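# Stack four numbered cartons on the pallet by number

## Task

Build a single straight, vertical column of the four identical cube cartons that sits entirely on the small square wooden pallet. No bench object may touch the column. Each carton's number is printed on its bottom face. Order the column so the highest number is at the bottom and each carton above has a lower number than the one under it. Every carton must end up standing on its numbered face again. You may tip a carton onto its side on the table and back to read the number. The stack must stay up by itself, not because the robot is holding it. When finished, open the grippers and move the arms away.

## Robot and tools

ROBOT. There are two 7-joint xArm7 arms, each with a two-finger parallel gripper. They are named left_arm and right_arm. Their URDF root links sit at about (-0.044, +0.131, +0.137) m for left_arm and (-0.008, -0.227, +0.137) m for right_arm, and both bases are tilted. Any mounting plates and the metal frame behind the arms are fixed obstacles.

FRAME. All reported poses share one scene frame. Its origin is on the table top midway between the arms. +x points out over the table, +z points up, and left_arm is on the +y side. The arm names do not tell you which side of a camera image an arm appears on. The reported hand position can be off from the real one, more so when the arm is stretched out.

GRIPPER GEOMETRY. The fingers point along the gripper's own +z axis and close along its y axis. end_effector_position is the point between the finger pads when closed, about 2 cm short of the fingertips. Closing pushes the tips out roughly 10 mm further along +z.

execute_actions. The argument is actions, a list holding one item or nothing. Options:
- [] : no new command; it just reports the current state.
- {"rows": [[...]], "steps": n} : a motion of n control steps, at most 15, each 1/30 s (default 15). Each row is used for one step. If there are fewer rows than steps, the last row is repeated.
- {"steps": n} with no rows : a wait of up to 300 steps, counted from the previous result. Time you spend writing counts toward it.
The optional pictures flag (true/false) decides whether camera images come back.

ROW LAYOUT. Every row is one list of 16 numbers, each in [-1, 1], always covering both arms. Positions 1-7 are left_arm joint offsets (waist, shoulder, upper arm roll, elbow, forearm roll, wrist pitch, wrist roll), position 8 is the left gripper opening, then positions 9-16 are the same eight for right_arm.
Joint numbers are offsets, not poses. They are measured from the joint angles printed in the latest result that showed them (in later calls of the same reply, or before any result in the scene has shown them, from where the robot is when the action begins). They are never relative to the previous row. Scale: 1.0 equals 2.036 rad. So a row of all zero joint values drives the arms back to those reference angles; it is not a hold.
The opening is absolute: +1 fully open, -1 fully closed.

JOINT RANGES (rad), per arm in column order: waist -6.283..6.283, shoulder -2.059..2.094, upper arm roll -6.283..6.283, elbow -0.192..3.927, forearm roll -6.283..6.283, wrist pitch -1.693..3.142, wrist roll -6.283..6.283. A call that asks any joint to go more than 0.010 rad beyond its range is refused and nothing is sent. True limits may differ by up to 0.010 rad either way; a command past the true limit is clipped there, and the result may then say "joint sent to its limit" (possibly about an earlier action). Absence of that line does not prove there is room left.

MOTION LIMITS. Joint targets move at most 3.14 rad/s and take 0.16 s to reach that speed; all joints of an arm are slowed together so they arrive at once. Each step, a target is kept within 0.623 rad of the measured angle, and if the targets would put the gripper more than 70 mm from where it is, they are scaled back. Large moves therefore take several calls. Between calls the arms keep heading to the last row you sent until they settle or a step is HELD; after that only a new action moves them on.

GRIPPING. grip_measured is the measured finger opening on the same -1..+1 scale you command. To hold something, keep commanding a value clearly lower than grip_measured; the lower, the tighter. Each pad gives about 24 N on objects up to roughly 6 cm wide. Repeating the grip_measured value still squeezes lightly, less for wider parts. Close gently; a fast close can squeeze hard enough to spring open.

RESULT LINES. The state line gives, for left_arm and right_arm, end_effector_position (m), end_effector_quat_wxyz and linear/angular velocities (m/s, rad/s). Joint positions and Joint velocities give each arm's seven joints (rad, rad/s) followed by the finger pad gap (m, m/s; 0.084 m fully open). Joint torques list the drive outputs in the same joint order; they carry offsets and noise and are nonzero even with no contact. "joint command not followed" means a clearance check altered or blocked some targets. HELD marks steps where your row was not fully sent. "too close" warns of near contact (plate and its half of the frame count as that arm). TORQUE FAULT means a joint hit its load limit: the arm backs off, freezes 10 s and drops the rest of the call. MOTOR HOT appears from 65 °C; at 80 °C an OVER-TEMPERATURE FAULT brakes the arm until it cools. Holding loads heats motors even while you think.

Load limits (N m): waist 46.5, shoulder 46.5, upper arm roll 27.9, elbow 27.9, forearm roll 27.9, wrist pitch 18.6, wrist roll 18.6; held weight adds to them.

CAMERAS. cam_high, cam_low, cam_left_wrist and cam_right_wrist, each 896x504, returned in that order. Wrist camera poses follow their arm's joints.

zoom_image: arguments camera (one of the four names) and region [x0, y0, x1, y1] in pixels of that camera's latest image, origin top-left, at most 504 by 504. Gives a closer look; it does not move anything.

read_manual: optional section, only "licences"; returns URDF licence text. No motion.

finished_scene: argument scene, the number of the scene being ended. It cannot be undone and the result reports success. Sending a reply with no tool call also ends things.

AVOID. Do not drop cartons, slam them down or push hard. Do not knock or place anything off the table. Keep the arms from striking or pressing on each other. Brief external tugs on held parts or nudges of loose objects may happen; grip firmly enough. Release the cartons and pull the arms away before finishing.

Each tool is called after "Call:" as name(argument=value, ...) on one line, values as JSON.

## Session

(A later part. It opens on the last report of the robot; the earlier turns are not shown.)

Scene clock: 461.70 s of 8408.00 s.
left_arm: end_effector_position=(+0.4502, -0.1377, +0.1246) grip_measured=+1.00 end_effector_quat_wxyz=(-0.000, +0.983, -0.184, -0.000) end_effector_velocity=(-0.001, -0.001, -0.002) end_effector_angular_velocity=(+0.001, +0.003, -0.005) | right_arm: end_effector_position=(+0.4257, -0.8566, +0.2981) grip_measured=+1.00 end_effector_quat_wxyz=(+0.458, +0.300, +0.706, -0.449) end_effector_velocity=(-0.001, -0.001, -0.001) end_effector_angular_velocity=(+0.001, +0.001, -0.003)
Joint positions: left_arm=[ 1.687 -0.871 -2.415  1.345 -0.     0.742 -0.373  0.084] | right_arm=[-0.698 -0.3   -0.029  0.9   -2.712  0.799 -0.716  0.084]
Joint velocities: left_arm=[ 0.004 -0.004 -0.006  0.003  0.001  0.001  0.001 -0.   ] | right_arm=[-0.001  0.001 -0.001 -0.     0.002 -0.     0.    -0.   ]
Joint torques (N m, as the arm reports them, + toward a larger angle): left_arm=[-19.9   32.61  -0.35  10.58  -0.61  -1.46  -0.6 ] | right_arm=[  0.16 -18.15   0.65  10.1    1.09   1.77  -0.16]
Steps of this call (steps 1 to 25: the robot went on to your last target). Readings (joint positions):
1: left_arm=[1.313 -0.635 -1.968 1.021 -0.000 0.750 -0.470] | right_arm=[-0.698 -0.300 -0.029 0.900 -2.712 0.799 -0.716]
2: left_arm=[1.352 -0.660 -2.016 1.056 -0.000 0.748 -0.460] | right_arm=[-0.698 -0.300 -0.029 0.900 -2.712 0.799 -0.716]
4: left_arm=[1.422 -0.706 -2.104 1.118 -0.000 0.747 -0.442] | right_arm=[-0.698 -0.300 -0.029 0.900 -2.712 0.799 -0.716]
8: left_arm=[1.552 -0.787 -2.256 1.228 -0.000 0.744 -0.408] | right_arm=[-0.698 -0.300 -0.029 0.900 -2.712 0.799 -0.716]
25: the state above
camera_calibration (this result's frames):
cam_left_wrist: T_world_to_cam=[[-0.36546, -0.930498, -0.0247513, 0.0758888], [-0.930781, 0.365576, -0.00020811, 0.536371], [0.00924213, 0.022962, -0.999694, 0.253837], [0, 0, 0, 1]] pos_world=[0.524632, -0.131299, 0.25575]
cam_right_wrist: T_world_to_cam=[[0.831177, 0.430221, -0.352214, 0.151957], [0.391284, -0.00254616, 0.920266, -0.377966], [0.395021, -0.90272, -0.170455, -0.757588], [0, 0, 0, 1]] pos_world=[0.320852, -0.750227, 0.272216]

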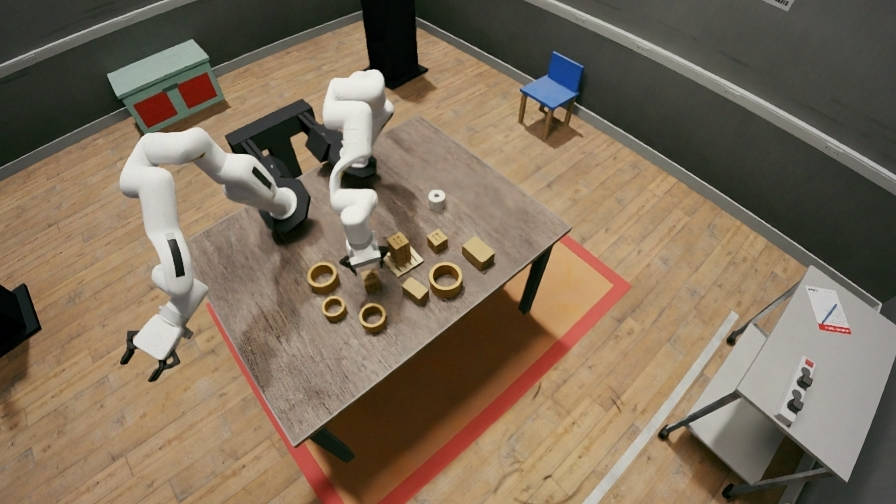

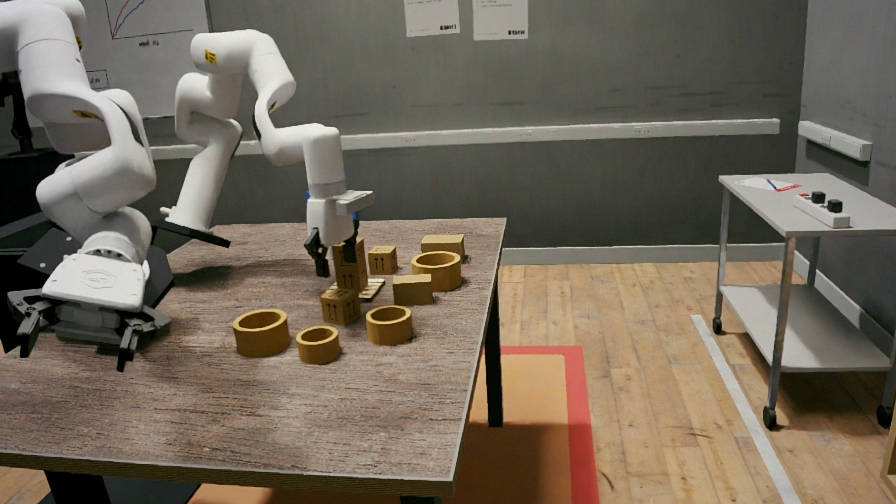

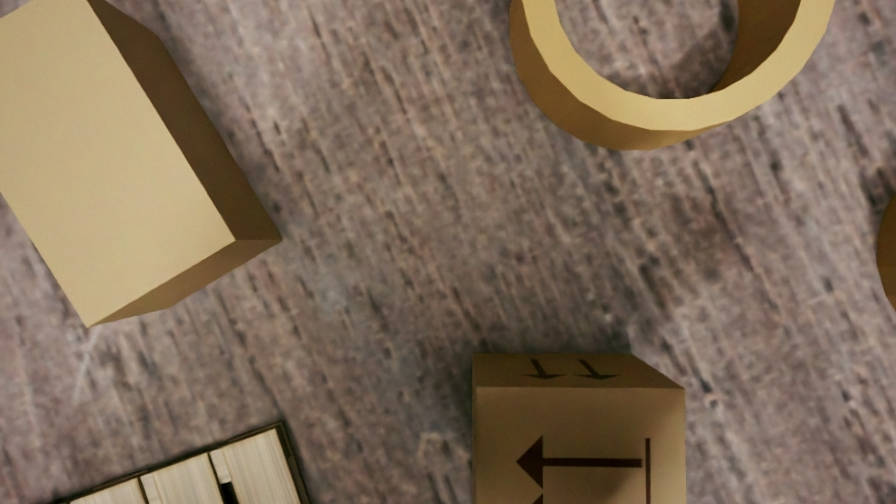

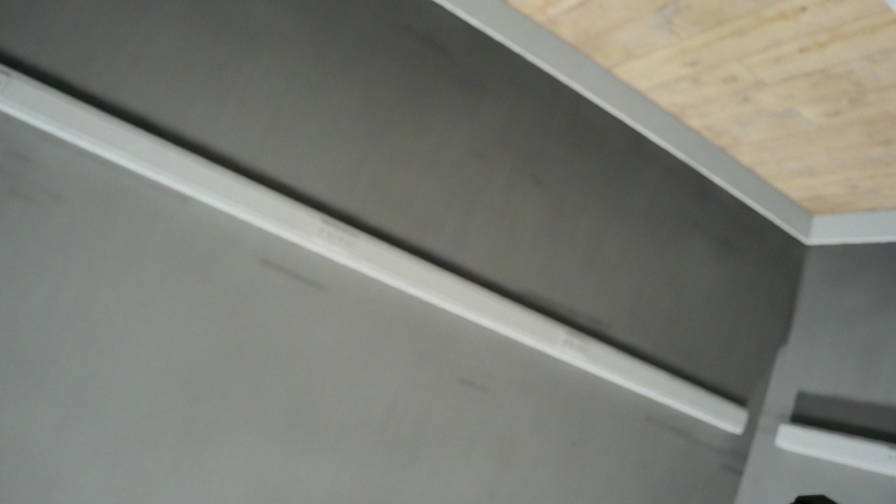

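Call:
execute_actions(actions=[{"rows":[[0.0676,-0.0663,-0.0401,0.0113,0,-0.0743,0,1,0,0,0,0,0,0,0,1]],"steps":15}], pictures=false)

Call:
execute_actions(actions=[{"steps":8}], pictures=false)

Call:
execute_actions(actions=[{"rows":[[0,0,0,0,0,0,0,0.75,0,0,0,0,0,0,0,1],[0,0,0,0,0,0,0,0.6,0,0,0,0,0,0,0,1],[0,0,0,0,0,0,0,0.5,0,0,0,0,0,0,0,1],[0,0,0,0,0,0,0,0.42,0,0,0,0,0,0,0,1],[0,0,0,0,0,0,0,0.35,0,0,0,0,0,0,0,1],[0,0,0,0,0,0,0,0.28,0,0,0,0,0,0,0,1],[0,0,0,0,0,0,0,0.2,0,0,0,0,0,0,0,1],[0,0,0,0,0,0,0,0.1,0,0,0,0,0,0,0,1],[0,0,0,0,0,0,0,0,0,0,0,0,0,0,0,1],[0,0,0,0,0,0,0,-0.1,0,0,0,0,0,0,0,1],[0,0,0,0,0,0,0,-0.2,0,0,0,0,0,0,0,1],[0,0,0,0,0,0,0,-0.3,0,0,0,0,0,0,0,1]],"steps":13}], pictures=false)

Call:
execute_actions(actions=[{"rows":[[-0.0676,0.0663,0.0401,-0.0113,0,0.0743,0,-0.3,0,0,0,0,0,0,0,1],[-0.0676,0.0663,0.0401,-0.0113,0,0.0743,0,-0.3,0,0,0,0,0,0,0,1],[-0.0676,0.0663,0.0401,-0.0113,0,0.0743,0,-0.3,0,0,0,0,0,0,0,1],[-0.0676,0.0663,0.0401,-0.0113,0,0.0743,0,-0.3,0,0,0,0,0,0,0,1],[-0.0676,0.0663,0.0401,-0.0113,0,0.0743,0,-0.3,0,0,0,0,0,0,0,1],[-0.0676,0.0663,0.0401,-0.0113,0,0.0743,0,-0.3,0,0,0,0,0,0,0,1],[-0.0676,0.0663,0.0401,-0.0113,0,0.0743,0,-0.3,0,0,0,0,0,0,0,1],[-0.0676,0.0663,0.0401,-0.0113,0,0.0743,0,-0.3,0,0,0,0,0,0,0,1],[-0.0676,0.0663,0.0401,-0.0113,0,0.0743,0,-0.3,0,0,0,0,0,0,0,1],[-0.0676,0.0663,0.0401,-0.0113,0,-0.3677,0,-0.3,0,0,0,0,0,0,0,1]],"steps":15}], pictures=false)

Call:
execute_actions(actions=[{"steps":22}])

Call:
zoom_image(camera="cam_low", region=[310, 150, 470, 270])

Scene clock: 481.57 s of 8408.00 s.
left_arm: end_effector_position=(+0.4510, -0.1390, +0.0462) grip_measured=+1.00 end_effector_quat_wxyz=(+0.001, +0.983, -0.184, +0.001) end_effector_velocity=(-0.002, -0.005, -0.007) end_effector_angular_velocity=(-0.010, -0.003, -0.006) | right_arm: end_effector_position=(+0.4257, -0.8566, +0.2981) grip_measured=+1.00 end_effector_quat_wxyz=(+0.458, +0.300, +0.706, -0.449) end_effector_velocity=(-0.001, -0.000, -0.001) end_effector_angular_velocity=(+0.001, +0.001, -0.000)
Joint positions: left_arm=[ 1.822 -1.003 -2.495  1.369 -0.     0.592 -0.373  0.084] | right_arm=[-0.698 -0.3   -0.029  0.9   -2.712  0.799 -0.716  0.084]
Joint velocities: left_arm=[ 0.013 -0.013 -0.014  0.003  0.001 -0.022  0.    -0.   ] | right_arm=[-0.001  0.001 -0.    -0.    -0.001 -0.     0.     0.   ]
Joint torques (N m, as the arm reports them, + toward a larger angle): left_arm=[-20.16  34.92  -0.49   9.18  -0.52  -1.39  -0.6 ] | right_arm=[  1.19 -18.54   0.54   9.85   1.32   1.46   0.  ]
Steps of this call (steps 1 to 30: the robot went on to your last target; steps 31 to 100: nothing new was sent; then 16.03 s passed at rest; steps 101 to 115: all 15 steps of this action). Readings (joint positions):
101: left_arm=[1.687 -0.872 -2.415 1.345 -0.000 0.742 -0.373] | right_arm=[-0.698 -0.300 -0.029 0.900 -2.712 0.799 -0.716]
102: left_arm=[1.689 -0.873 -2.417 1.346 -0.000 0.739 -0.373] | right_arm=[-0.698 -0.300 -0.029 0.900 -2.712 0.799 -0.716]
104: left_arm=[1.717 -0.899 -2.435 1.357 -0.000 0.703 -0.373] | right_arm=[-0.698 -0.300 -0.029 0.900 -2.712 0.799 -0.716]
108: left_arm=[1.801 -0.985 -2.481 1.358 -0.000 0.622 -0.373] | right_arm=[-0.698 -0.300 -0.029 0.900 -2.712 0.799 -0.716]
115: the state above

Scene clock: 481.83 s of 8408.00 s.
left_arm: end_effector_position=(+0.4504, -0.1378, +0.0441) grip_measured=+1.00 end_effector_quat_wxyz=(+0.000, +0.983, -0.183, -0.000) end_effector_velocity=(-0.001, -0.000, -0.001) end_effector_angular_velocity=(+0.001, +0.001, -0.003) | right_arm: end_effector_position=(+0.4257, -0.8566, +0.2981) grip_measured=+1.00 end_effector_quat_wxyz=(+0.458, +0.300, +0.706, -0.449) end_effector_velocity=(-0.001, -0.001, -0.001) end_effector_angular_velocity=(+0.000, +0.002, -0.002)
Joint positions: left_arm=[ 1.824 -1.006 -2.496  1.368 -0.     0.591 -0.373  0.084] | right_arm=[-0.698 -0.3   -0.029  0.9   -2.712  0.799 -0.716  0.084]
Joint velocities: left_arm=[ 0.002 -0.002 -0.002  0.     0.002 -0.001  0.    -0.   ] | right_arm=[-0.001  0.    -0.001 -0.001 -0.     0.    -0.    -0.   ]
Joint torques (N m, as the arm reports them, + toward a larger angle): left_arm=[-21.02  36.01  -0.48   9.56  -0.46  -1.41  -0.57] | right_arm=[  0.45 -18.58   0.92   9.67   1.     1.72  -0.43]
Steps of this call (steps 1 to 8: the robot went on to your last target). Readings (joint positions):
1: left_arm=[1.822 -1.004 -2.496 1.369 -0.000 0.592 -0.373] | right_arm=[-0.698 -0.300 -0.029 0.900 -2.712 0.799 -0.716]
2: left_arm=[1.823 -1.004 -2.496 1.369 -0.000 0.591 -0.373] | right_arm=[-0.698 -0.300 -0.029 0.900 -2.712 0.799 -0.716]
4: left_arm=[1.823 -1.005 -2.496 1.368 -0.000 0.591 -0.373] | right_arm=[-0.698 -0.300 -0.029 0.900 -2.712 0.799 -0.716]
8: the state above

Scene clock: 482.27 s of 8408.00 s.
left_arm: end_effector_position=(+0.4504, -0.1379, +0.0442) grip_measured=+0.32 end_effector_quat_wxyz=(+0.000, +0.983, -0.183, -0.000) end_effector_velocity=(-0.000, +0.000, -0.000) end_effector_angular_velocity=(+0.001, -0.000, -0.001) | right_arm: end_effector_position=(+0.4257, -0.8566, +0.2981) grip_measured=+1.00 end_effector_quat_wxyz=(+0.458, +0.300, +0.706, -0.449) end_effector_velocity=(+0.000, +0.000, +0.000) end_effector_angular_velocity=(+0.000, -0.000, +0.001)
Joint positions: left_arm=[ 1.824 -1.005 -2.496  1.368 -0.     0.591 -0.373  0.058] | right_arm=[-0.698 -0.3   -0.029  0.9   -2.712  0.799 -0.716  0.084]
Joint velocities: left_arm=[-0.    -0.001 -0.    -0.     0.001 -0.    -0.     0.   ] | right_arm=[ 0.    -0.001  0.    -0.001 -0.    -0.     0.    -0.   ]
Joint torques (N m, as the arm reports them, + toward a larger angle): left_arm=[-20.45  35.52  -0.44   9.61  -0.65  -1.55  -0.7 ] | right_arm=[  0.19 -19.05   1.    10.1    1.03   1.8   -0.07]
Steps of this call (steps 1 to 13: all 13 steps of this action). Readings (joint positions):
1: left_arm=[1.824 -1.006 -2.496 1.368 -0.000 0.591 -0.373] | right_arm=[-0.698 -0.300 -0.029 0.900 -2.712 0.799 -0.716]
2: left_arm=[1.824 -1.006 -2.496 1.368 -0.000 0.591 -0.373] | right_arm=[-0.698 -0.300 -0.029 0.900 -2.712 0.799 -0.716]
4: left_arm=[1.824 -1.006 -2.496 1.368 -0.000 0.591 -0.373] | right_arm=[-0.698 -0.300 -0.029 0.900 -2.712 0.799 -0.716]
8: left_arm=[1.824 -1.005 -2.496 1.368 -0.000 0.591 -0.373] | right_arm=[-0.698 -0.300 -0.029 0.900 -2.712 0.799 -0.716]
13: the state above

Scene clock: 482.77 s of 8408.00 s.
left_arm: end_effector_position=(+0.4721, -0.1570, +0.1320) grip_measured=+0.32 end_effector_quat_wxyz=(+0.031, +0.981, -0.183, +0.051) end_effector_velocity=(+0.294, -0.266, +0.180) end_effector_angular_velocity=(-1.100, -1.204, +0.002) | right_arm: end_effector_position=(+0.4257, -0.8566, +0.2981) grip_measured=+1.00 end_effector_quat_wxyz=(+0.458, +0.300, +0.706, -0.449) end_effector_velocity=(-0.000, -0.000, -0.000) end_effector_angular_velocity=(-0.001, +0.002, +0.001)
Joint positions: left_arm=[ 1.691 -0.876 -2.417  1.343 -0.     0.614 -0.373  0.058] | right_arm=[-0.698 -0.3   -0.029  0.9   -2.712  0.799 -0.716  0.084]
Joint velocities: left_arm=[-0.003  0.004  0.006  0.021  0.    -1.605  0.     0.   ] | right_arm=[ 0.     0.001 -0.001  0.    -0.003 -0.     0.    -0.   ]
Joint torques (N m, as the arm reports them, + toward a larger angle): left_arm=[-23.56  36.24  -0.9   12.22  -0.58  -2.38  -0.61] | right_arm=[  0.41 -18.12   0.67   9.74   1.18   1.36  -0.21]
Steps of this call (steps 1 to 15: all 15 steps of this action). Readings (joint positions):
1: left_arm=[1.824 -1.005 -2.496 1.368 -0.000 0.591 -0.373] | right_arm=[-0.698 -0.300 -0.029 0.900 -2.712 0.799 -0.716]
2: left_arm=[1.822 -1.004 -2.495 1.367 -0.000 0.594 -0.373] | right_arm=[-0.698 -0.300 -0.029 0.900 -2.712 0.799 -0.716]
4: left_arm=[1.795 -0.979 -2.476 1.356 -0.000 0.629 -0.373] | right_arm=[-0.698 -0.300 -0.029 0.900 -2.712 0.799 -0.716]
8: left_arm=[1.710 -0.892 -2.430 1.356 -0.000 0.710 -0.373] | right_arm=[-0.698 -0.300 -0.029 0.900 -2.712 0.799 -0.716]
15: the state above

Scene clock: 483.50 s of 8408.00 s.
left_arm: end_effector_position=(+0.5740, -0.2511, +0.2781) grip_measured=+0.32 end_effector_quat_wxyz=(+0.229, +0.886, -0.165, +0.367) end_effector_velocity=(+0.003, -0.003, +0.012) end_effector_angular_velocity=(-0.031, -0.031, +0.001) | right_arm: end_effector_position=(+0.4257, -0.8566, +0.2981) grip_measured=+1.00 end_effector_quat_wxyz=(+0.458, +0.300, +0.706, -0.449) end_effector_velocity=(-0.001, -0.001, +0.000) end_effector_angular_velocity=(-0.001, +0.001, -0.000)
Joint positions: left_arm=[ 1.687 -0.871 -2.414  1.344 -0.    -0.154 -0.373  0.058] | right_arm=[-0.698 -0.3   -0.029  0.9   -2.712  0.799 -0.716  0.084]
Joint velocities: left_arm=[-0.     0.001 -0.     0.002 -0.002 -0.04   0.    -0.   ] | right_arm=[-0.    -0.    -0.001  0.    -0.002 -0.    -0.    -0.   ]
Joint torques (N m, as the arm reports them, + toward a larger angle): left_arm=[-20.98  33.68  -0.6   11.49  -0.62  -2.29  -0.5 ] | right_arm=[  0.86 -17.82   0.66  10.25   1.17   1.73  -0.12]
Steps of this call (steps 1 to 22: the robot went on to your last target). Readings (joint positions):
1: left_arm=[1.691 -0.875 -2.416 1.344 -0.000 0.560 -0.373] | right_arm=[-0.698 -0.300 -0.029 0.900 -2.712 0.799 -0.716]
2: left_arm=[1.690 -0.875 -2.416 1.345 -0.000 0.506 -0.373] | right_arm=[-0.698 -0.300 -0.029 0.900 -2.712 0.799 -0.716]
4: left_arm=[1.689 -0.873 -2.416 1.346 -0.000 0.403 -0.373] | right_arm=[-0.698 -0.300 -0.029 0.900 -2.712 0.799 -0.716]
8: left_arm=[1.689 -0.873 -2.416 1.345 -0.000 0.199 -0.373] | right_arm=[-0.698 -0.300 -0.029 0.900 -2.712 0.799 -0.716]
22: the state above
camera_calibration (this result's frames):
cam_left_wrist: T_world_to_cam=[[-0.450339, -0.852573, 0.265169, 0.00711295], [-0.672958, 0.128929, -0.728357, 0.688078], [0.58679, -0.506456, -0.631808, -0.15798], [0, 0, 0, 1]] pos_world=[0.558952, -0.162659, 0.399467]
cam_right_wrist: T_world_to_cam=[[0.831177, 0.430221, -0.352214, 0.151957], [0.391284, -0.00254595, 0.920266, -0.377966], [0.395021, -0.90272, -0.170455, -0.757588], [0, 0, 0, 1]] pos_world=[0.320852, -0.750227, 0.272216]

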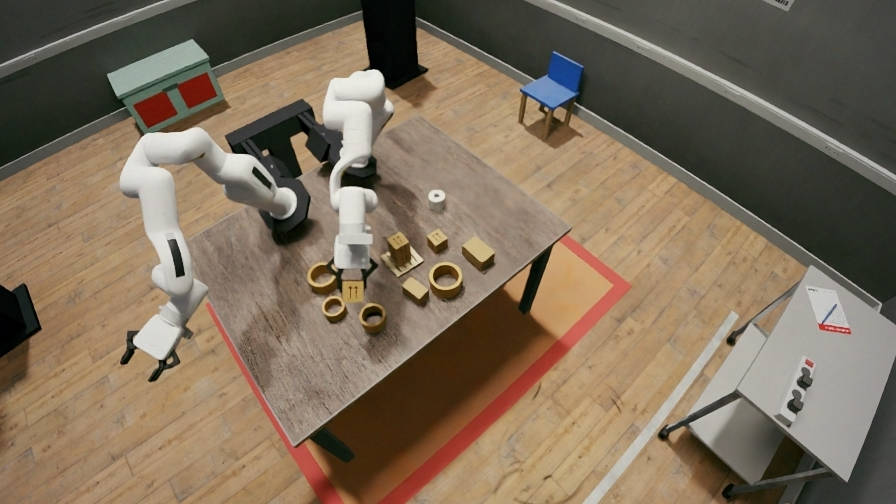

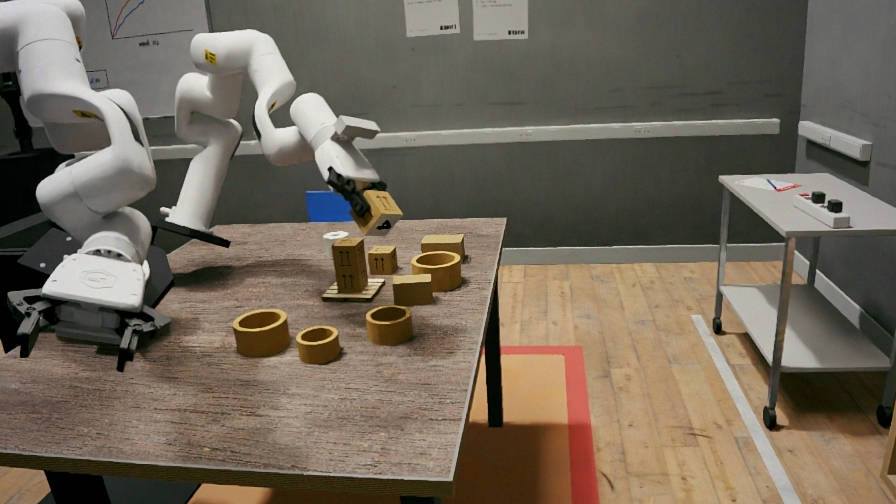

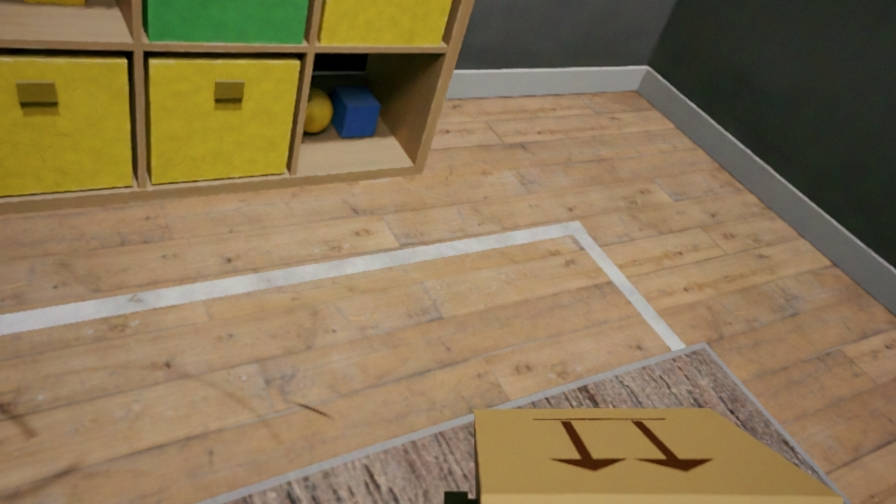

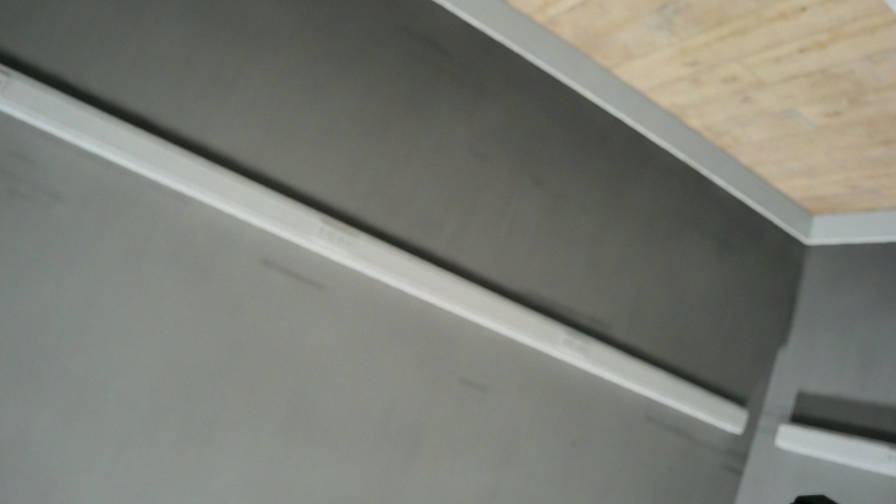

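Region (310, 150, 470, 270) of cam_low's 896x504 image, scaled by 3.150, with more detail than that image has; it fills the top 378 rows of this view, and the rest is white.

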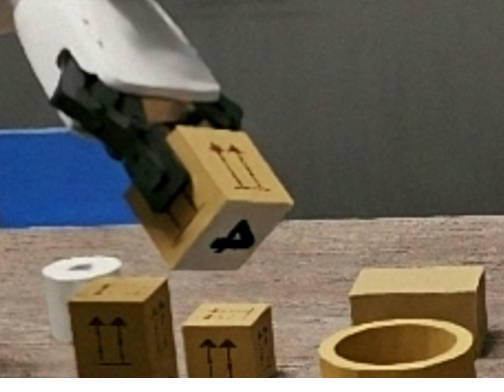

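Call:
execute_actions(actions=[{"rows":[[-0.2384,0.1479,0.2796,-0.1985,0,0.4518,-0.0610,-0.3,0,0,0,0,0,0,0,1]],"steps":15}], pictures=false)

Call:
execute_actions(actions=[{"steps":26}])

Scene clock: 500.40 s of 8408.00 s.
left_arm: end_effector_position=(+0.5341, -0.1038, +0.2424) grip_measured=+0.32 end_effector_quat_wxyz=(+0.094, +0.970, -0.089, +0.206) end_effector_velocity=(-0.198, +0.326, -0.142) end_effector_angular_velocity=(+0.605, +1.034, +0.422) | right_arm: end_effector_position=(+0.4257, -0.8566, +0.2981) grip_measured=+1.00 end_effector_quat_wxyz=(+0.458, +0.300, +0.706, -0.449) end_effector_velocity=(+0.000, -0.000, +0.000) end_effector_angular_velocity=(-0.000, -0.001, -0.001)
Joint positions: left_arm=[ 1.397 -0.691 -2.075  1.104 -0.001  0.321 -0.447  0.058] | right_arm=[-0.698 -0.3   -0.029  0.9   -2.712  0.799 -0.716  0.084]
Joint velocities: left_arm=[-0.532  0.327  0.624 -0.448  0.     1.219 -0.137  0.   ] | right_arm=[ 0.001 -0.    -0.     0.001  0.001  0.    -0.    -0.   ]
Joint torques (N m, as the arm reports them, + toward a larger angle): left_arm=[-17.65  20.01  -0.12  11.39  -0.53  -2.03  -0.46] | right_arm=[  0.07 -18.99   0.5    9.97   1.13   1.43  -0.19]
Steps of this call (steps 1 to 30: the robot went on to your last target; steps 31 to 100: nothing new was sent; then 13.07 s passed at rest; steps 101 to 115: all 15 steps of this action). Readings (joint positions):
101: left_arm=[1.686 -0.870 -2.414 1.345 -0.000 -0.158 -0.373] | right_arm=[-0.698 -0.300 -0.029 0.900 -2.712 0.799 -0.716]
102: left_arm=[1.684 -0.870 -2.412 1.344 -0.000 -0.155 -0.373] | right_arm=[-0.698 -0.300 -0.029 0.900 -2.712 0.799 -0.716]
104: left_arm=[1.657 -0.855 -2.381 1.320 -0.000 -0.118 -0.381] | right_arm=[-0.698 -0.300 -0.029 0.900 -2.712 0.799 -0.716]
108: left_arm=[1.541 -0.780 -2.243 1.225 -0.001 0.038 -0.410] | right_arm=[-0.698 -0.300 -0.029 0.900 -2.712 0.799 -0.716]
115: the state above

Scene clock: 501.27 s of 8408.00 s.
left_arm: end_effector_position=(+0.4336, +0.0098, +0.1998) grip_measured=+0.32 end_effector_quat_wxyz=(+0.000, +1.000, -0.019, +0.000) end_effector_velocity=(-0.001, +0.001, -0.001) end_effector_angular_velocity=(+0.002, +0.004, +0.002) | right_arm: end_effector_position=(+0.4257, -0.8566, +0.2981) grip_measured=+1.00 end_effector_quat_wxyz=(+0.458, +0.300, +0.706, -0.449) end_effector_velocity=(-0.001, -0.001, +0.000) end_effector_angular_velocity=(-0.001, -0.000, -0.003)
Joint positions: left_arm=[ 1.201 -0.57  -1.846  0.941 -0.     0.766 -0.497  0.058] | right_arm=[-0.698 -0.3   -0.029  0.9   -2.712  0.799 -0.716  0.084]
Joint velocities: left_arm=[-0.001  0.     0.002 -0.002 -0.001  0.003 -0.    -0.   ] | right_arm=[-0.001 -0.    -0.002  0.     0.001  0.    -0.    -0.   ]
Joint torques (N m, as the arm reports them, + toward a larger angle): left_arm=[-15.01   9.16  -0.43  10.62  -0.64  -1.66  -0.67] | right_arm=[  0.76 -18.38   0.82   9.75   0.99   1.67  -0.22]
Steps of this call (steps 1 to 26: the robot went on to your last target). Readings (joint positions):
1: left_arm=[1.379 -0.680 -2.054 1.089 -0.001 0.361 -0.451] | right_arm=[-0.698 -0.300 -0.029 0.900 -2.712 0.799 -0.716]
2: left_arm=[1.362 -0.669 -2.033 1.075 -0.001 0.401 -0.456] | right_arm=[-0.698 -0.300 -0.029 0.900 -2.712 0.799 -0.716]
4: left_arm=[1.327 -0.648 -1.993 1.046 -0.001 0.480 -0.465] | right_arm=[-0.698 -0.300 -0.029 0.900 -2.712 0.799 -0.716]
8: left_arm=[1.260 -0.606 -1.914 0.990 -0.000 0.632 -0.482] | right_arm=[-0.698 -0.300 -0.029 0.900 -2.712 0.799 -0.716]
26: the state above
camera_calibration (this result's frames):
cam_left_wrist: T_world_to_cam=[[-0.0420321, -0.998814, -0.024579, 0.0693806], [-0.999114, 0.0420701, -0.00102927, 0.499931], [0.00206209, 0.0245139, -0.999697, 0.32889], [0, 0, 0, 1]] pos_world=[0.501726, 0.0402038, 0.33101]
cam_right_wrist: T_world_to_cam=[[0.831177, 0.430221, -0.352214, 0.151957], [0.391284, -0.00254617, 0.920266, -0.377966], [0.395021, -0.90272, -0.170455, -0.757588], [0, 0, 0, 1]] pos_world=[0.320852, -0.750227, 0.272216]

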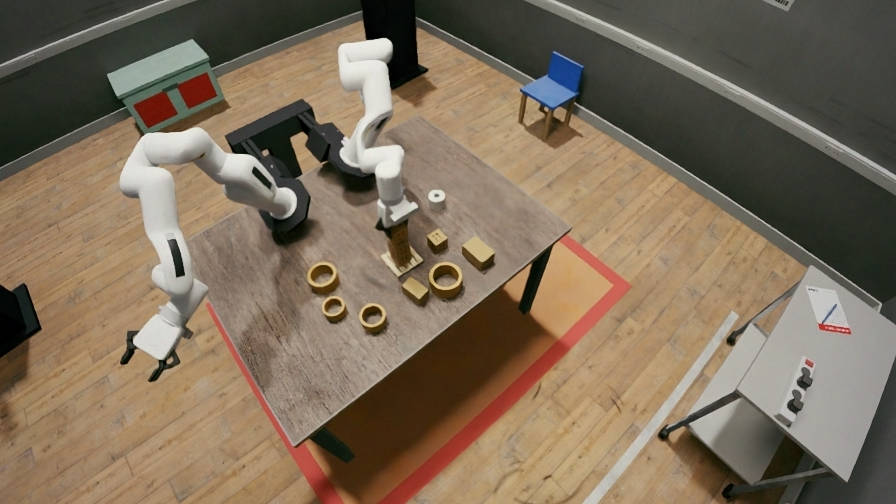

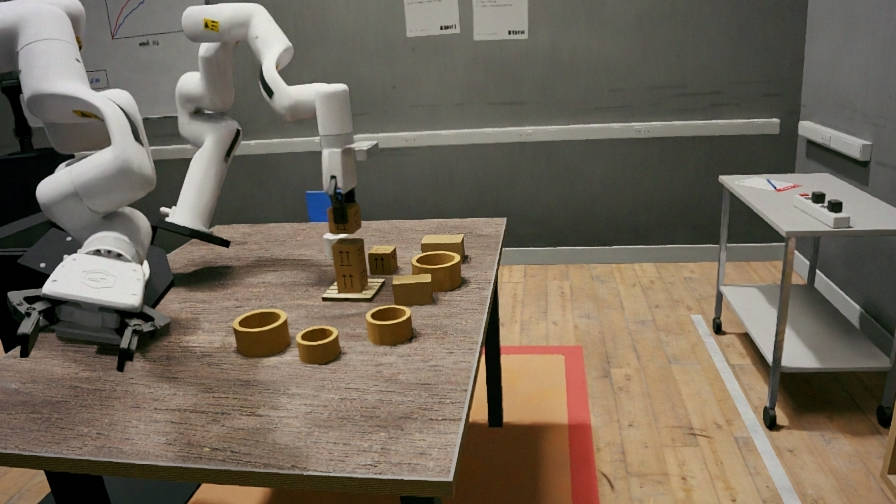

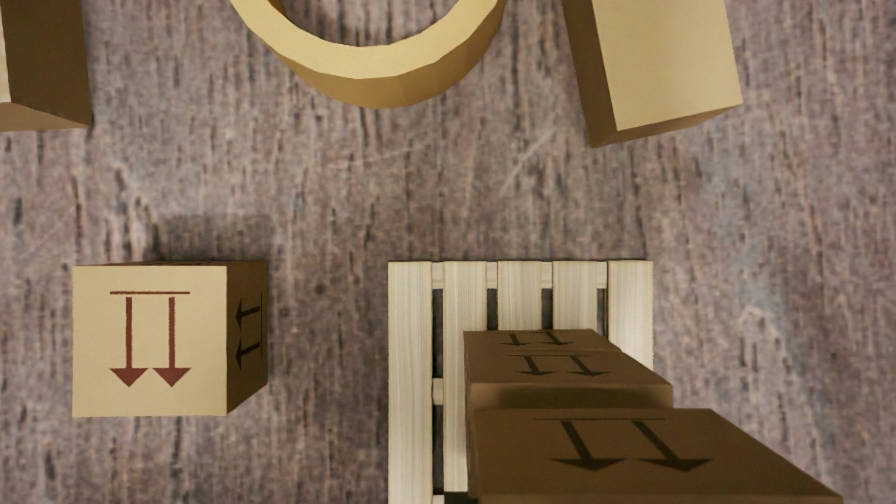

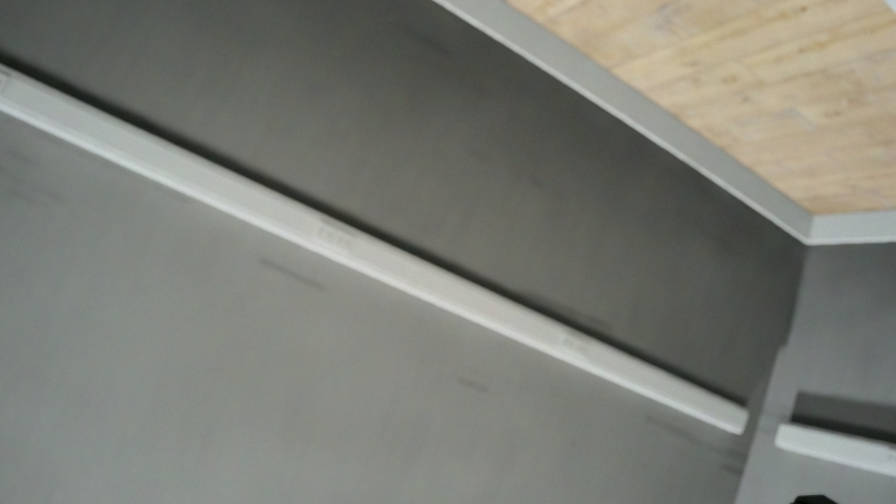

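Call:
execute_actions(actions=[{"rows":[[0.0117,-0.002,-0.0094,-0.0023,0,-0.0088,0.001,-0.3,0,0,0,0,0,0,0,1],[0.0234,-0.004,-0.0187,-0.0045,0,-0.0176,0.001,-0.3,0,0,0,0,0,0,0,1],[0.0328,-0.0057,-0.0262,-0.0063,0,-0.0246,0.001,-0.3,0,0,0,0,0,0,0,1],[0.0398,-0.0069,-0.0318,-0.0077,0,-0.0299,0.001,-0.3,0,0,0,0,0,0,0,1],[0.0445,-0.0077,-0.0355,-0.0086,0,-0.0334,0.001,-0.3,0,0,0,0,0,0,0,1],[0.0468,-0.0081,-0.0374,-0.0090,0,-0.0352,0.001,-0.3,0,0,0,0,0,0,0,1]],"steps":15}], pictures=false)

Call:
execute_actions(actions=[{"steps":7}], pictures=false)

Call:
execute_actions(actions=[{"rows":[[0,0,0,0,0,0,0,1,0,0,0,0,0,0,0,1]],"steps":7}], pictures=false)

Call:
execute_actions(actions=[{"rows":[[-0.1421,0.018,0.1191,0.0454,0,0.1238,0,1,0,0,0,0,0,0,0,1],[-0.1421,0.018,0.1191,0.0454,0,0.1238,0,1,0,0,0,0,0,0,0,1],[-0.1421,0.018,0.1191,0.0454,0,0.1238,0,1,0,0,0,0,0,0,0,1],[-0.1421,0.018,0.1191,0.0454,0,0.1238,0,1,0,0,0,0,0,0,0,1],[-0.1421,0.018,0.1191,0.0454,0,0.1238,0,1,0,0,0,0,0,0,0,1],[-0.1421,0.018,0.1191,0.0454,0,0.1238,0,1,0,0,0,0,0,0,0,1],[-0.1421,0.018,0.1191,0.0454,0,0.1238,0,1,0,0,0,0,0,0,0,1],[-0.1421,0.018,0.1191,0.0454,0,0.1238,0,1,0,0,0,0,0,0,0,1],[-0.1421,0.018,0.1191,0.0454,0,0.1238,0,1,0,0,0,0,0,0,0,1],[-0.0920,0.0297,0.2388,-0.0170,0,0.0372,0.1719,1,0,0,0,0,0,0,0,1]],"steps":15}], pictures=false)

Call:
execute_actions(actions=[{"steps":20}], pictures=false)

Call:
execute_actions(actions=[{"rows":[[0.1685,0.0031,-0.1462,-0.0285,0,-0.1137,0,1,0,0,0,0,0,0,0,1]],"steps":15}], pictures=false)

Call:
execute_actions(actions=[{"steps":8}])

Scene clock: 534.60 s of 8408.00 s.
left_arm: end_effector_position=(+0.4346, +0.0112, +0.1735) grip_measured=+0.32 end_effector_quat_wxyz=(-0.000, +1.000, -0.018, -0.000) end_effector_velocity=(+0.001, -0.002, -0.003) end_effector_angular_velocity=(-0.004, -0.004, -0.004) | right_arm: end_effector_position=(+0.4257, -0.8566, +0.2981) grip_measured=+1.00 end_effector_quat_wxyz=(+0.458, +0.300, +0.706, -0.449) end_effector_velocity=(+0.000, +0.000, +0.000) end_effector_angular_velocity=(-0.001, +0.001, +0.002)
Joint positions: left_arm=[ 1.295 -0.586 -1.92   0.923 -0.     0.695 -0.495  0.058] | right_arm=[-0.698 -0.3   -0.029  0.9   -2.712  0.799 -0.716  0.084]
Joint velocities: left_arm=[ 0.015 -0.002 -0.016 -0.001  0.    -0.015  0.     0.   ] | right_arm=[-0.     0.     0.001  0.    -0.002  0.    -0.     0.   ]
Joint torques (N m, as the arm reports them, + toward a larger angle): left_arm=[-15.42  11.84   0.05  10.42  -0.54  -1.52  -0.58] | right_arm=[  1.05 -18.99   0.51  10.12   1.21   1.68  -0.23]
Steps of this call (steps 1 to 30: the robot went on to your last target; steps 31 to 100: nothing new was sent; then 29.50 s passed at rest; steps 101 to 115: all 15 steps of this action). Readings (joint positions):
101: left_arm=[1.201 -0.570 -1.845 0.940 -0.000 0.766 -0.497] | right_arm=[-0.698 -0.300 -0.029 0.900 -2.712 0.799 -0.716]
102: left_arm=[1.203 -0.570 -1.847 0.940 -0.000 0.764 -0.497] | right_arm=[-0.698 -0.300 -0.029 0.900 -2.712 0.799 -0.716]
104: left_arm=[1.219 -0.573 -1.861 0.938 -0.000 0.751 -0.496] | right_arm=[-0.698 -0.300 -0.029 0.900 -2.712 0.799 -0.716]
108: left_arm=[1.273 -0.583 -1.902 0.926 -0.000 0.713 -0.495] | right_arm=[-0.698 -0.300 -0.029 0.900 -2.712 0.799 -0.716]
115: the state above

Scene clock: 534.83 s of 8408.00 s.
left_arm: end_effector_position=(+0.4345, +0.0114, +0.1730) grip_measured=+0.32 end_effector_quat_wxyz=(-0.000, +1.000, -0.018, -0.000) end_effector_velocity=(-0.000, +0.000, -0.001) end_effector_angular_velocity=(-0.000, +0.001, +0.000) | right_arm: end_effector_position=(+0.4257, -0.8566, +0.2981) grip_measured=+1.00 end_effector_quat_wxyz=(+0.458, +0.300, +0.706, -0.449) end_effector_velocity=(+0.001, +0.001, -0.000) end_effector_angular_velocity=(-0.001, +0.001, +0.004)
Joint positions: left_arm=[ 1.296 -0.586 -1.921  0.922 -0.     0.694 -0.495  0.058] | right_arm=[-0.698 -0.3   -0.029  0.9   -2.712  0.799 -0.716  0.084]
Joint velocities: left_arm=[ 0.002 -0.    -0.001 -0.001 -0.001 -0.001  0.    -0.   ] | right_arm=[ 0.     0.     0.001  0.    -0.003 -0.    -0.    -0.   ]
Joint torques (N m, as the arm reports them, + toward a larger angle): left_arm=[-15.35  11.63  -0.33  10.3   -0.71  -1.52  -0.55] | right_arm=[  1.22 -18.93   0.79  10.11   1.05   1.48  -0.3 ]
Steps of this call (steps 1 to 7: the robot went on to your last target). Readings (joint positions):
1: left_arm=[1.295 -0.586 -1.921 0.923 -0.000 0.695 -0.495] | right_arm=[-0.698 -0.300 -0.029 0.900 -2.712 0.799 -0.716]
2: left_arm=[1.296 -0.586 -1.921 0.923 -0.000 0.694 -0.495] | right_arm=[-0.698 -0.300 -0.029 0.900 -2.712 0.799 -0.716]
4: left_arm=[1.296 -0.586 -1.921 0.923 -0.000 0.694 -0.495] | right_arm=[-0.698 -0.300 -0.029 0.900 -2.712 0.799 -0.716]
7: the state above

Scene clock: 535.07 s of 8408.00 s.
left_arm: end_effector_position=(+0.4346, +0.0112, +0.1731) grip_measured=+1.00 end_effector_quat_wxyz=(-0.000, +1.000, -0.018, -0.000) end_effector_velocity=(-0.001, +0.000, -0.001) end_effector_angular_velocity=(+0.001, +0.002, -0.000) | right_arm: end_effector_position=(+0.4257, -0.8566, +0.2981) grip_measured=+1.00 end_effector_quat_wxyz=(+0.458, +0.300, +0.706, -0.449) end_effector_velocity=(-0.001, -0.000, +0.000) end_effector_angular_velocity=(-0.000, +0.000, -0.001)
Joint positions: left_arm=[ 1.296 -0.586 -1.922  0.923 -0.     0.694 -0.495  0.084] | right_arm=[-0.698 -0.3   -0.029  0.9   -2.712  0.799 -0.716  0.084]
Joint velocities: left_arm=[ 0.     0.001 -0.    -0.002  0.001  0.001  0.     0.005] | right_arm=[-0.001 -0.    -0.     0.     0.    -0.    -0.    -0.   ]
Joint torques (N m, as the arm reports them, + toward a larger angle): left_arm=[-15.09  11.7   -0.39  10.07  -0.56  -1.54  -0.54] | right_arm=[  0.91 -19.22   0.6    9.67   0.98   1.4   -0.25]
Steps of this call (steps 1 to 7: all 7 steps of this action). Readings (joint positions):
1: left_arm=[1.296 -0.586 -1.922 0.922 -0.000 0.694 -0.495] | right_arm=[-0.698 -0.300 -0.029 0.900 -2.712 0.799 -0.716]
2: left_arm=[1.296 -0.586 -1.922 0.922 -0.000 0.694 -0.495] | right_arm=[-0.698 -0.300 -0.029 0.900 -2.712 0.799 -0.716]
4: left_arm=[1.296 -0.586 -1.922 0.923 -0.000 0.694 -0.495] | right_arm=[-0.698 -0.300 -0.029 0.900 -2.712 0.799 -0.716]
7: the state above

Scene clock: 535.57 s of 8408.00 s.
left_arm: end_effector_position=(+0.4511, +0.0477, +0.2427) grip_measured=+1.00 end_effector_quat_wxyz=(-0.000, +1.000, -0.023, +0.001) end_effector_velocity=(+0.138, +0.456, -0.172) end_effector_angular_velocity=(+0.065, +0.124, +0.191) | right_arm: end_effector_position=(+0.4257, -0.8566, +0.2981) grip_measured=+1.00 end_effector_quat_wxyz=(+0.458, +0.300, +0.706, -0.449) end_effector_velocity=(+0.000, +0.000, +0.001) end_effector_angular_velocity=(+0.000, -0.002, -0.001)
Joint positions: left_arm=[ 1.053 -0.546 -1.632  0.975 -0.001  0.88  -0.4    0.084] | right_arm=[-0.698 -0.3   -0.029  0.9   -2.712  0.799 -0.716  0.084]
Joint velocities: left_arm=[ 0.272  0.084  0.763 -0.347  0.004 -0.342  0.807 -0.   ] | right_arm=[ 0.    -0.001  0.001  0.001  0.002 -0.     0.     0.   ]
Joint torques (N m, as the arm reports them, + toward a larger angle): left_arm=[-19.69   2.01  -2.16  12.48  -0.68  -1.42  -0.69] | right_arm=[  1.13 -17.84   1.03   9.65   0.96   1.69  -0.16]
Steps of this call (steps 1 to 15: all 15 steps of this action). Readings (joint positions):
1: left_arm=[1.296 -0.586 -1.921 0.923 -0.000 0.694 -0.495] | right_arm=[-0.698 -0.300 -0.029 0.900 -2.712 0.799 -0.716]
2: left_arm=[1.294 -0.586 -1.919 0.923 -0.000 0.697 -0.495] | right_arm=[-0.698 -0.300 -0.029 0.900 -2.712 0.799 -0.716]
4: left_arm=[1.260 -0.583 -1.889 0.931 -0.001 0.730 -0.495] | right_arm=[-0.698 -0.300 -0.029 0.900 -2.712 0.799 -0.716]
8: left_arm=[1.102 -0.561 -1.760 0.988 -0.000 0.861 -0.495] | right_arm=[-0.698 -0.300 -0.029 0.900 -2.712 0.799 -0.716]
15: the state above

Scene clock: 536.23 s of 8408.00 s.
left_arm: end_effector_position=(+0.4748, +0.1596, +0.2052) grip_measured=+1.00 end_effector_quat_wxyz=(-0.004, +1.000, -0.029, -0.000) end_effector_velocity=(-0.000, +0.007, -0.002) end_effector_angular_velocity=(+0.001, +0.004, +0.009) | right_arm: end_effector_position=(+0.4257, -0.8566, +0.2981) grip_measured=+1.00 end_effector_quat_wxyz=(+0.458, +0.300, +0.706, -0.449) end_effector_velocity=(+0.000, -0.000, +0.001) end_effector_angular_velocity=(-0.001, -0.001, +0.000)
Joint positions: left_arm=[ 1.108 -0.526 -1.437  0.889 -0.     0.77  -0.145  0.084] | right_arm=[-0.698 -0.3   -0.029  0.9   -2.712  0.799 -0.716  0.084]
Joint velocities: left_arm=[ 0.004  0.002  0.011 -0.004 -0.001 -0.002  0.006 -0.   ] | right_arm=[ 0.001 -0.    -0.     0.    -0.     0.     0.     0.   ]
Joint torques (N m, as the arm reports them, + toward a larger angle): left_arm=[-13.2   -3.18  -0.39  10.88  -0.75  -1.51  -0.51] | right_arm=[  1.09 -18.46   1.01   9.74   1.26   1.36  -0.24]
Steps of this call (steps 1 to 20: the robot went on to your last target). Readings (joint positions):
1: left_arm=[1.061 -0.543 -1.607 0.964 -0.000 0.869 -0.373] | right_arm=[-0.698 -0.300 -0.029 0.900 -2.712 0.799 -0.716]
2: left_arm=[1.067 -0.541 -1.586 0.955 -0.000 0.858 -0.348] | right_arm=[-0.698 -0.300 -0.029 0.900 -2.712 0.799 -0.716]
4: left_arm=[1.078 -0.537 -1.548 0.938 -0.000 0.835 -0.294] | right_arm=[-0.698 -0.300 -0.029 0.900 -2.712 0.799 -0.716]
8: left_arm=[1.101 -0.529 -1.469 0.903 -0.000 0.790 -0.192] | right_arm=[-0.698 -0.300 -0.029 0.900 -2.712 0.799 -0.716]
20: the state above

Scene clock: 536.73 s of 8408.00 s.
left_arm: end_effector_position=(+0.4718, +0.1599, +0.1268) grip_measured=+1.00 end_effector_quat_wxyz=(-0.000, +1.000, -0.028, +0.001) end_effector_velocity=(+0.006, -0.013, -0.009) end_effector_angular_velocity=(-0.018, -0.029, -0.019) | right_arm: end_effector_position=(+0.4257, -0.8566, +0.2981) grip_measured=+1.00 end_effector_quat_wxyz=(+0.458, +0.300, +0.706, -0.449) end_effector_velocity=(-0.002, -0.001, -0.000) end_effector_angular_velocity=(-0.000, +0.002, -0.003)
Joint positions: left_arm=[ 1.444 -0.52  -1.728  0.832 -0.     0.543 -0.145  0.084] | right_arm=[-0.698 -0.3   -0.029  0.9   -2.712  0.799 -0.716  0.084]
Joint velocities: left_arm=[ 0.066  0.    -0.08   0.002 -0.001 -0.062 -0.     0.   ] | right_arm=[-0.002 -0.    -0.001 -0.001 -0.     0.    -0.    -0.   ]
Joint torques (N m, as the arm reports them, + toward a larger angle): left_arm=[-14.99   6.21  -0.14   9.16  -0.58  -1.68  -0.63] | right_arm=[  0.44 -18.44   1.05  10.04   1.25   1.65  -0.32]
Steps of this call (steps 1 to 15: all 15 steps of this action). Readings (joint positions):
1: left_arm=[1.109 -0.526 -1.436 0.888 -0.000 0.770 -0.145] | right_arm=[-0.698 -0.300 -0.029 0.900 -2.712 0.799 -0.716]
2: left_arm=[1.111 -0.526 -1.438 0.888 -0.000 0.768 -0.145] | right_arm=[-0.698 -0.300 -0.029 0.900 -2.712 0.799 -0.716]
4: left_arm=[1.146 -0.526 -1.470 0.885 -0.000 0.742 -0.145] | right_arm=[-0.698 -0.300 -0.029 0.900 -2.712 0.799 -0.716]
8: left_arm=[1.337 -0.522 -1.636 0.848 -0.000 0.617 -0.145] | right_arm=[-0.698 -0.300 -0.029 0.900 -2.712 0.799 -0.716]
15: the state above

Scene clock: 537.00 s of 8408.00 s.
left_arm: end_effector_position=(+0.4715, +0.1598, +0.1253) grip_measured=+1.00 end_effector_quat_wxyz=(+0.000, +1.000, -0.028, +0.001) end_effector_velocity=(-0.001, +0.001, -0.002) end_effector_angular_velocity=(+0.001, +0.003, +0.000) | right_arm: end_effector_position=(+0.4257, -0.8566, +0.2981) grip_measured=+1.00 end_effector_quat_wxyz=(+0.458, +0.300, +0.706, -0.449) end_effector_velocity=(-0.000, -0.000, +0.000) end_effector_angular_velocity=(-0.000, -0.000, -0.000)
Joint positions: left_arm=[ 1.45  -0.52  -1.734  0.831 -0.     0.539 -0.145  0.084] | right_arm=[-0.698 -0.3   -0.029  0.9   -2.712  0.799 -0.716  0.084]
Joint velocities: left_arm=[ 0.007 -0.001 -0.005 -0.003  0.    -0.003  0.     0.   ] | right_arm=[-0. -0. -0. -0.  0.  0. -0.  0.]
Joint torques (N m, as the arm reports them, + toward a larger angle): left_arm=[-14.39   5.85  -0.51   9.16  -0.66  -1.44  -0.51] | right_arm=[  0.22 -18.33   0.83  10.55   1.27   1.71  -0.12]
Steps of this call (steps 1 to 8: the robot went on to your last target). Readings (joint positions):
1: left_arm=[1.446 -0.520 -1.730 0.832 -0.000 0.542 -0.145] | right_arm=[-0.698 -0.300 -0.029 0.900 -2.712 0.799 -0.716]
2: left_arm=[1.447 -0.520 -1.731 0.832 -0.000 0.541 -0.145] | right_arm=[-0.698 -0.300 -0.029 0.900 -2.712 0.799 -0.716]
4: left_arm=[1.449 -0.520 -1.733 0.832 -0.000 0.539 -0.145] | right_arm=[-0.698 -0.300 -0.029 0.900 -2.712 0.799 -0.716]
8: the state above
camera_calibration (this result's frames):
cam_left_wrist: T_world_to_cam=[[-0.0599576, -0.997896, -0.0246598, 0.227219], [-0.998195, 0.0600224, -0.00189492, 0.528215], [0.00337107, 0.0245017, -0.999694, 0.249976], [0, 0, 0, 1]] pos_world=[0.540043, 0.188911, 0.256504]
cam_right_wrist: T_world_to_cam=[[0.831177, 0.430221, -0.352214, 0.151957], [0.391283, -0.00254583, 0.920267, -0.377966], [0.395022, -0.90272, -0.170455, -0.757588], [0, 0, 0, 1]] pos_world=[0.320852, -0.750227, 0.272216]

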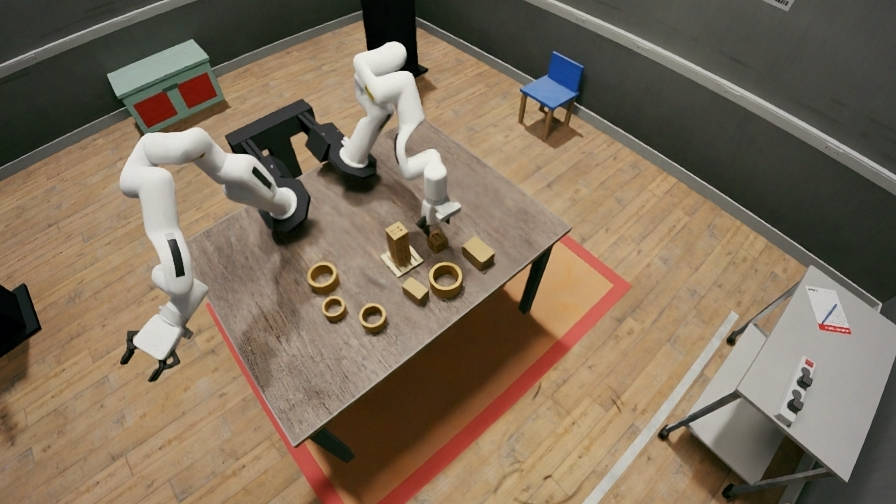

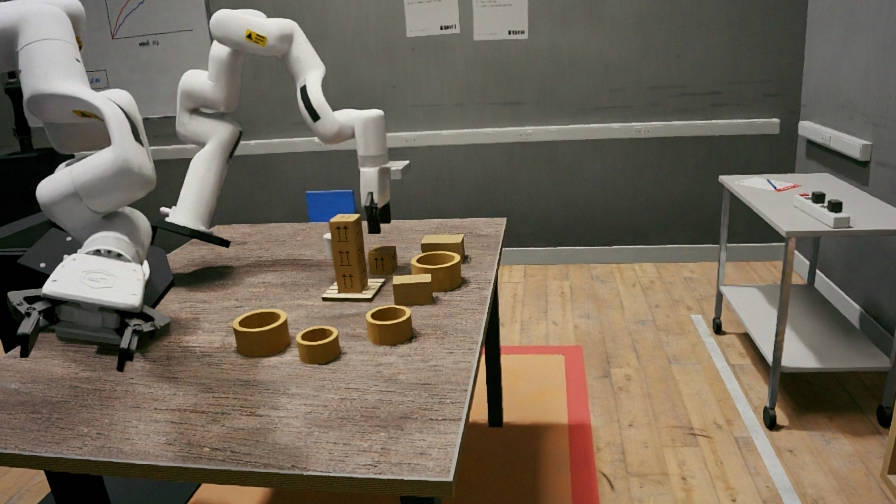

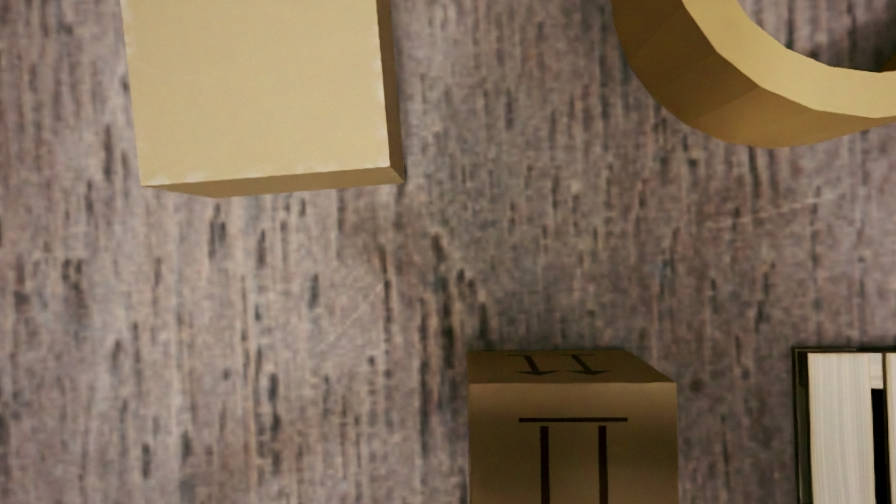

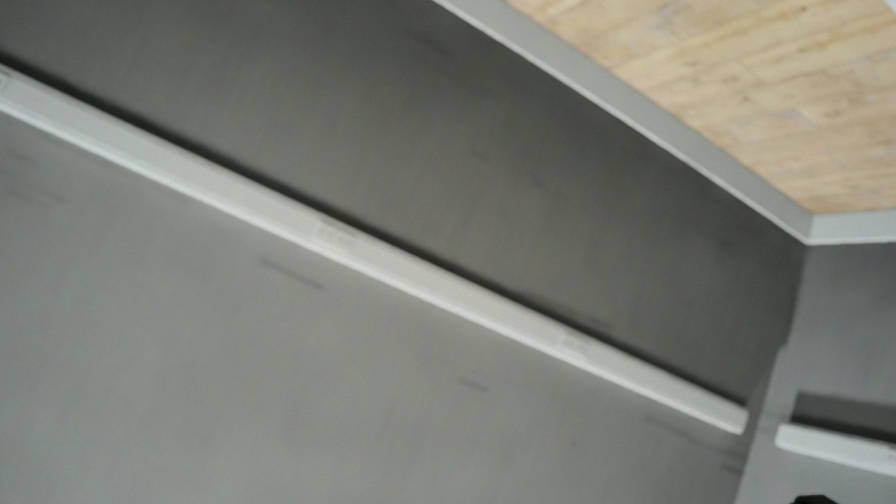

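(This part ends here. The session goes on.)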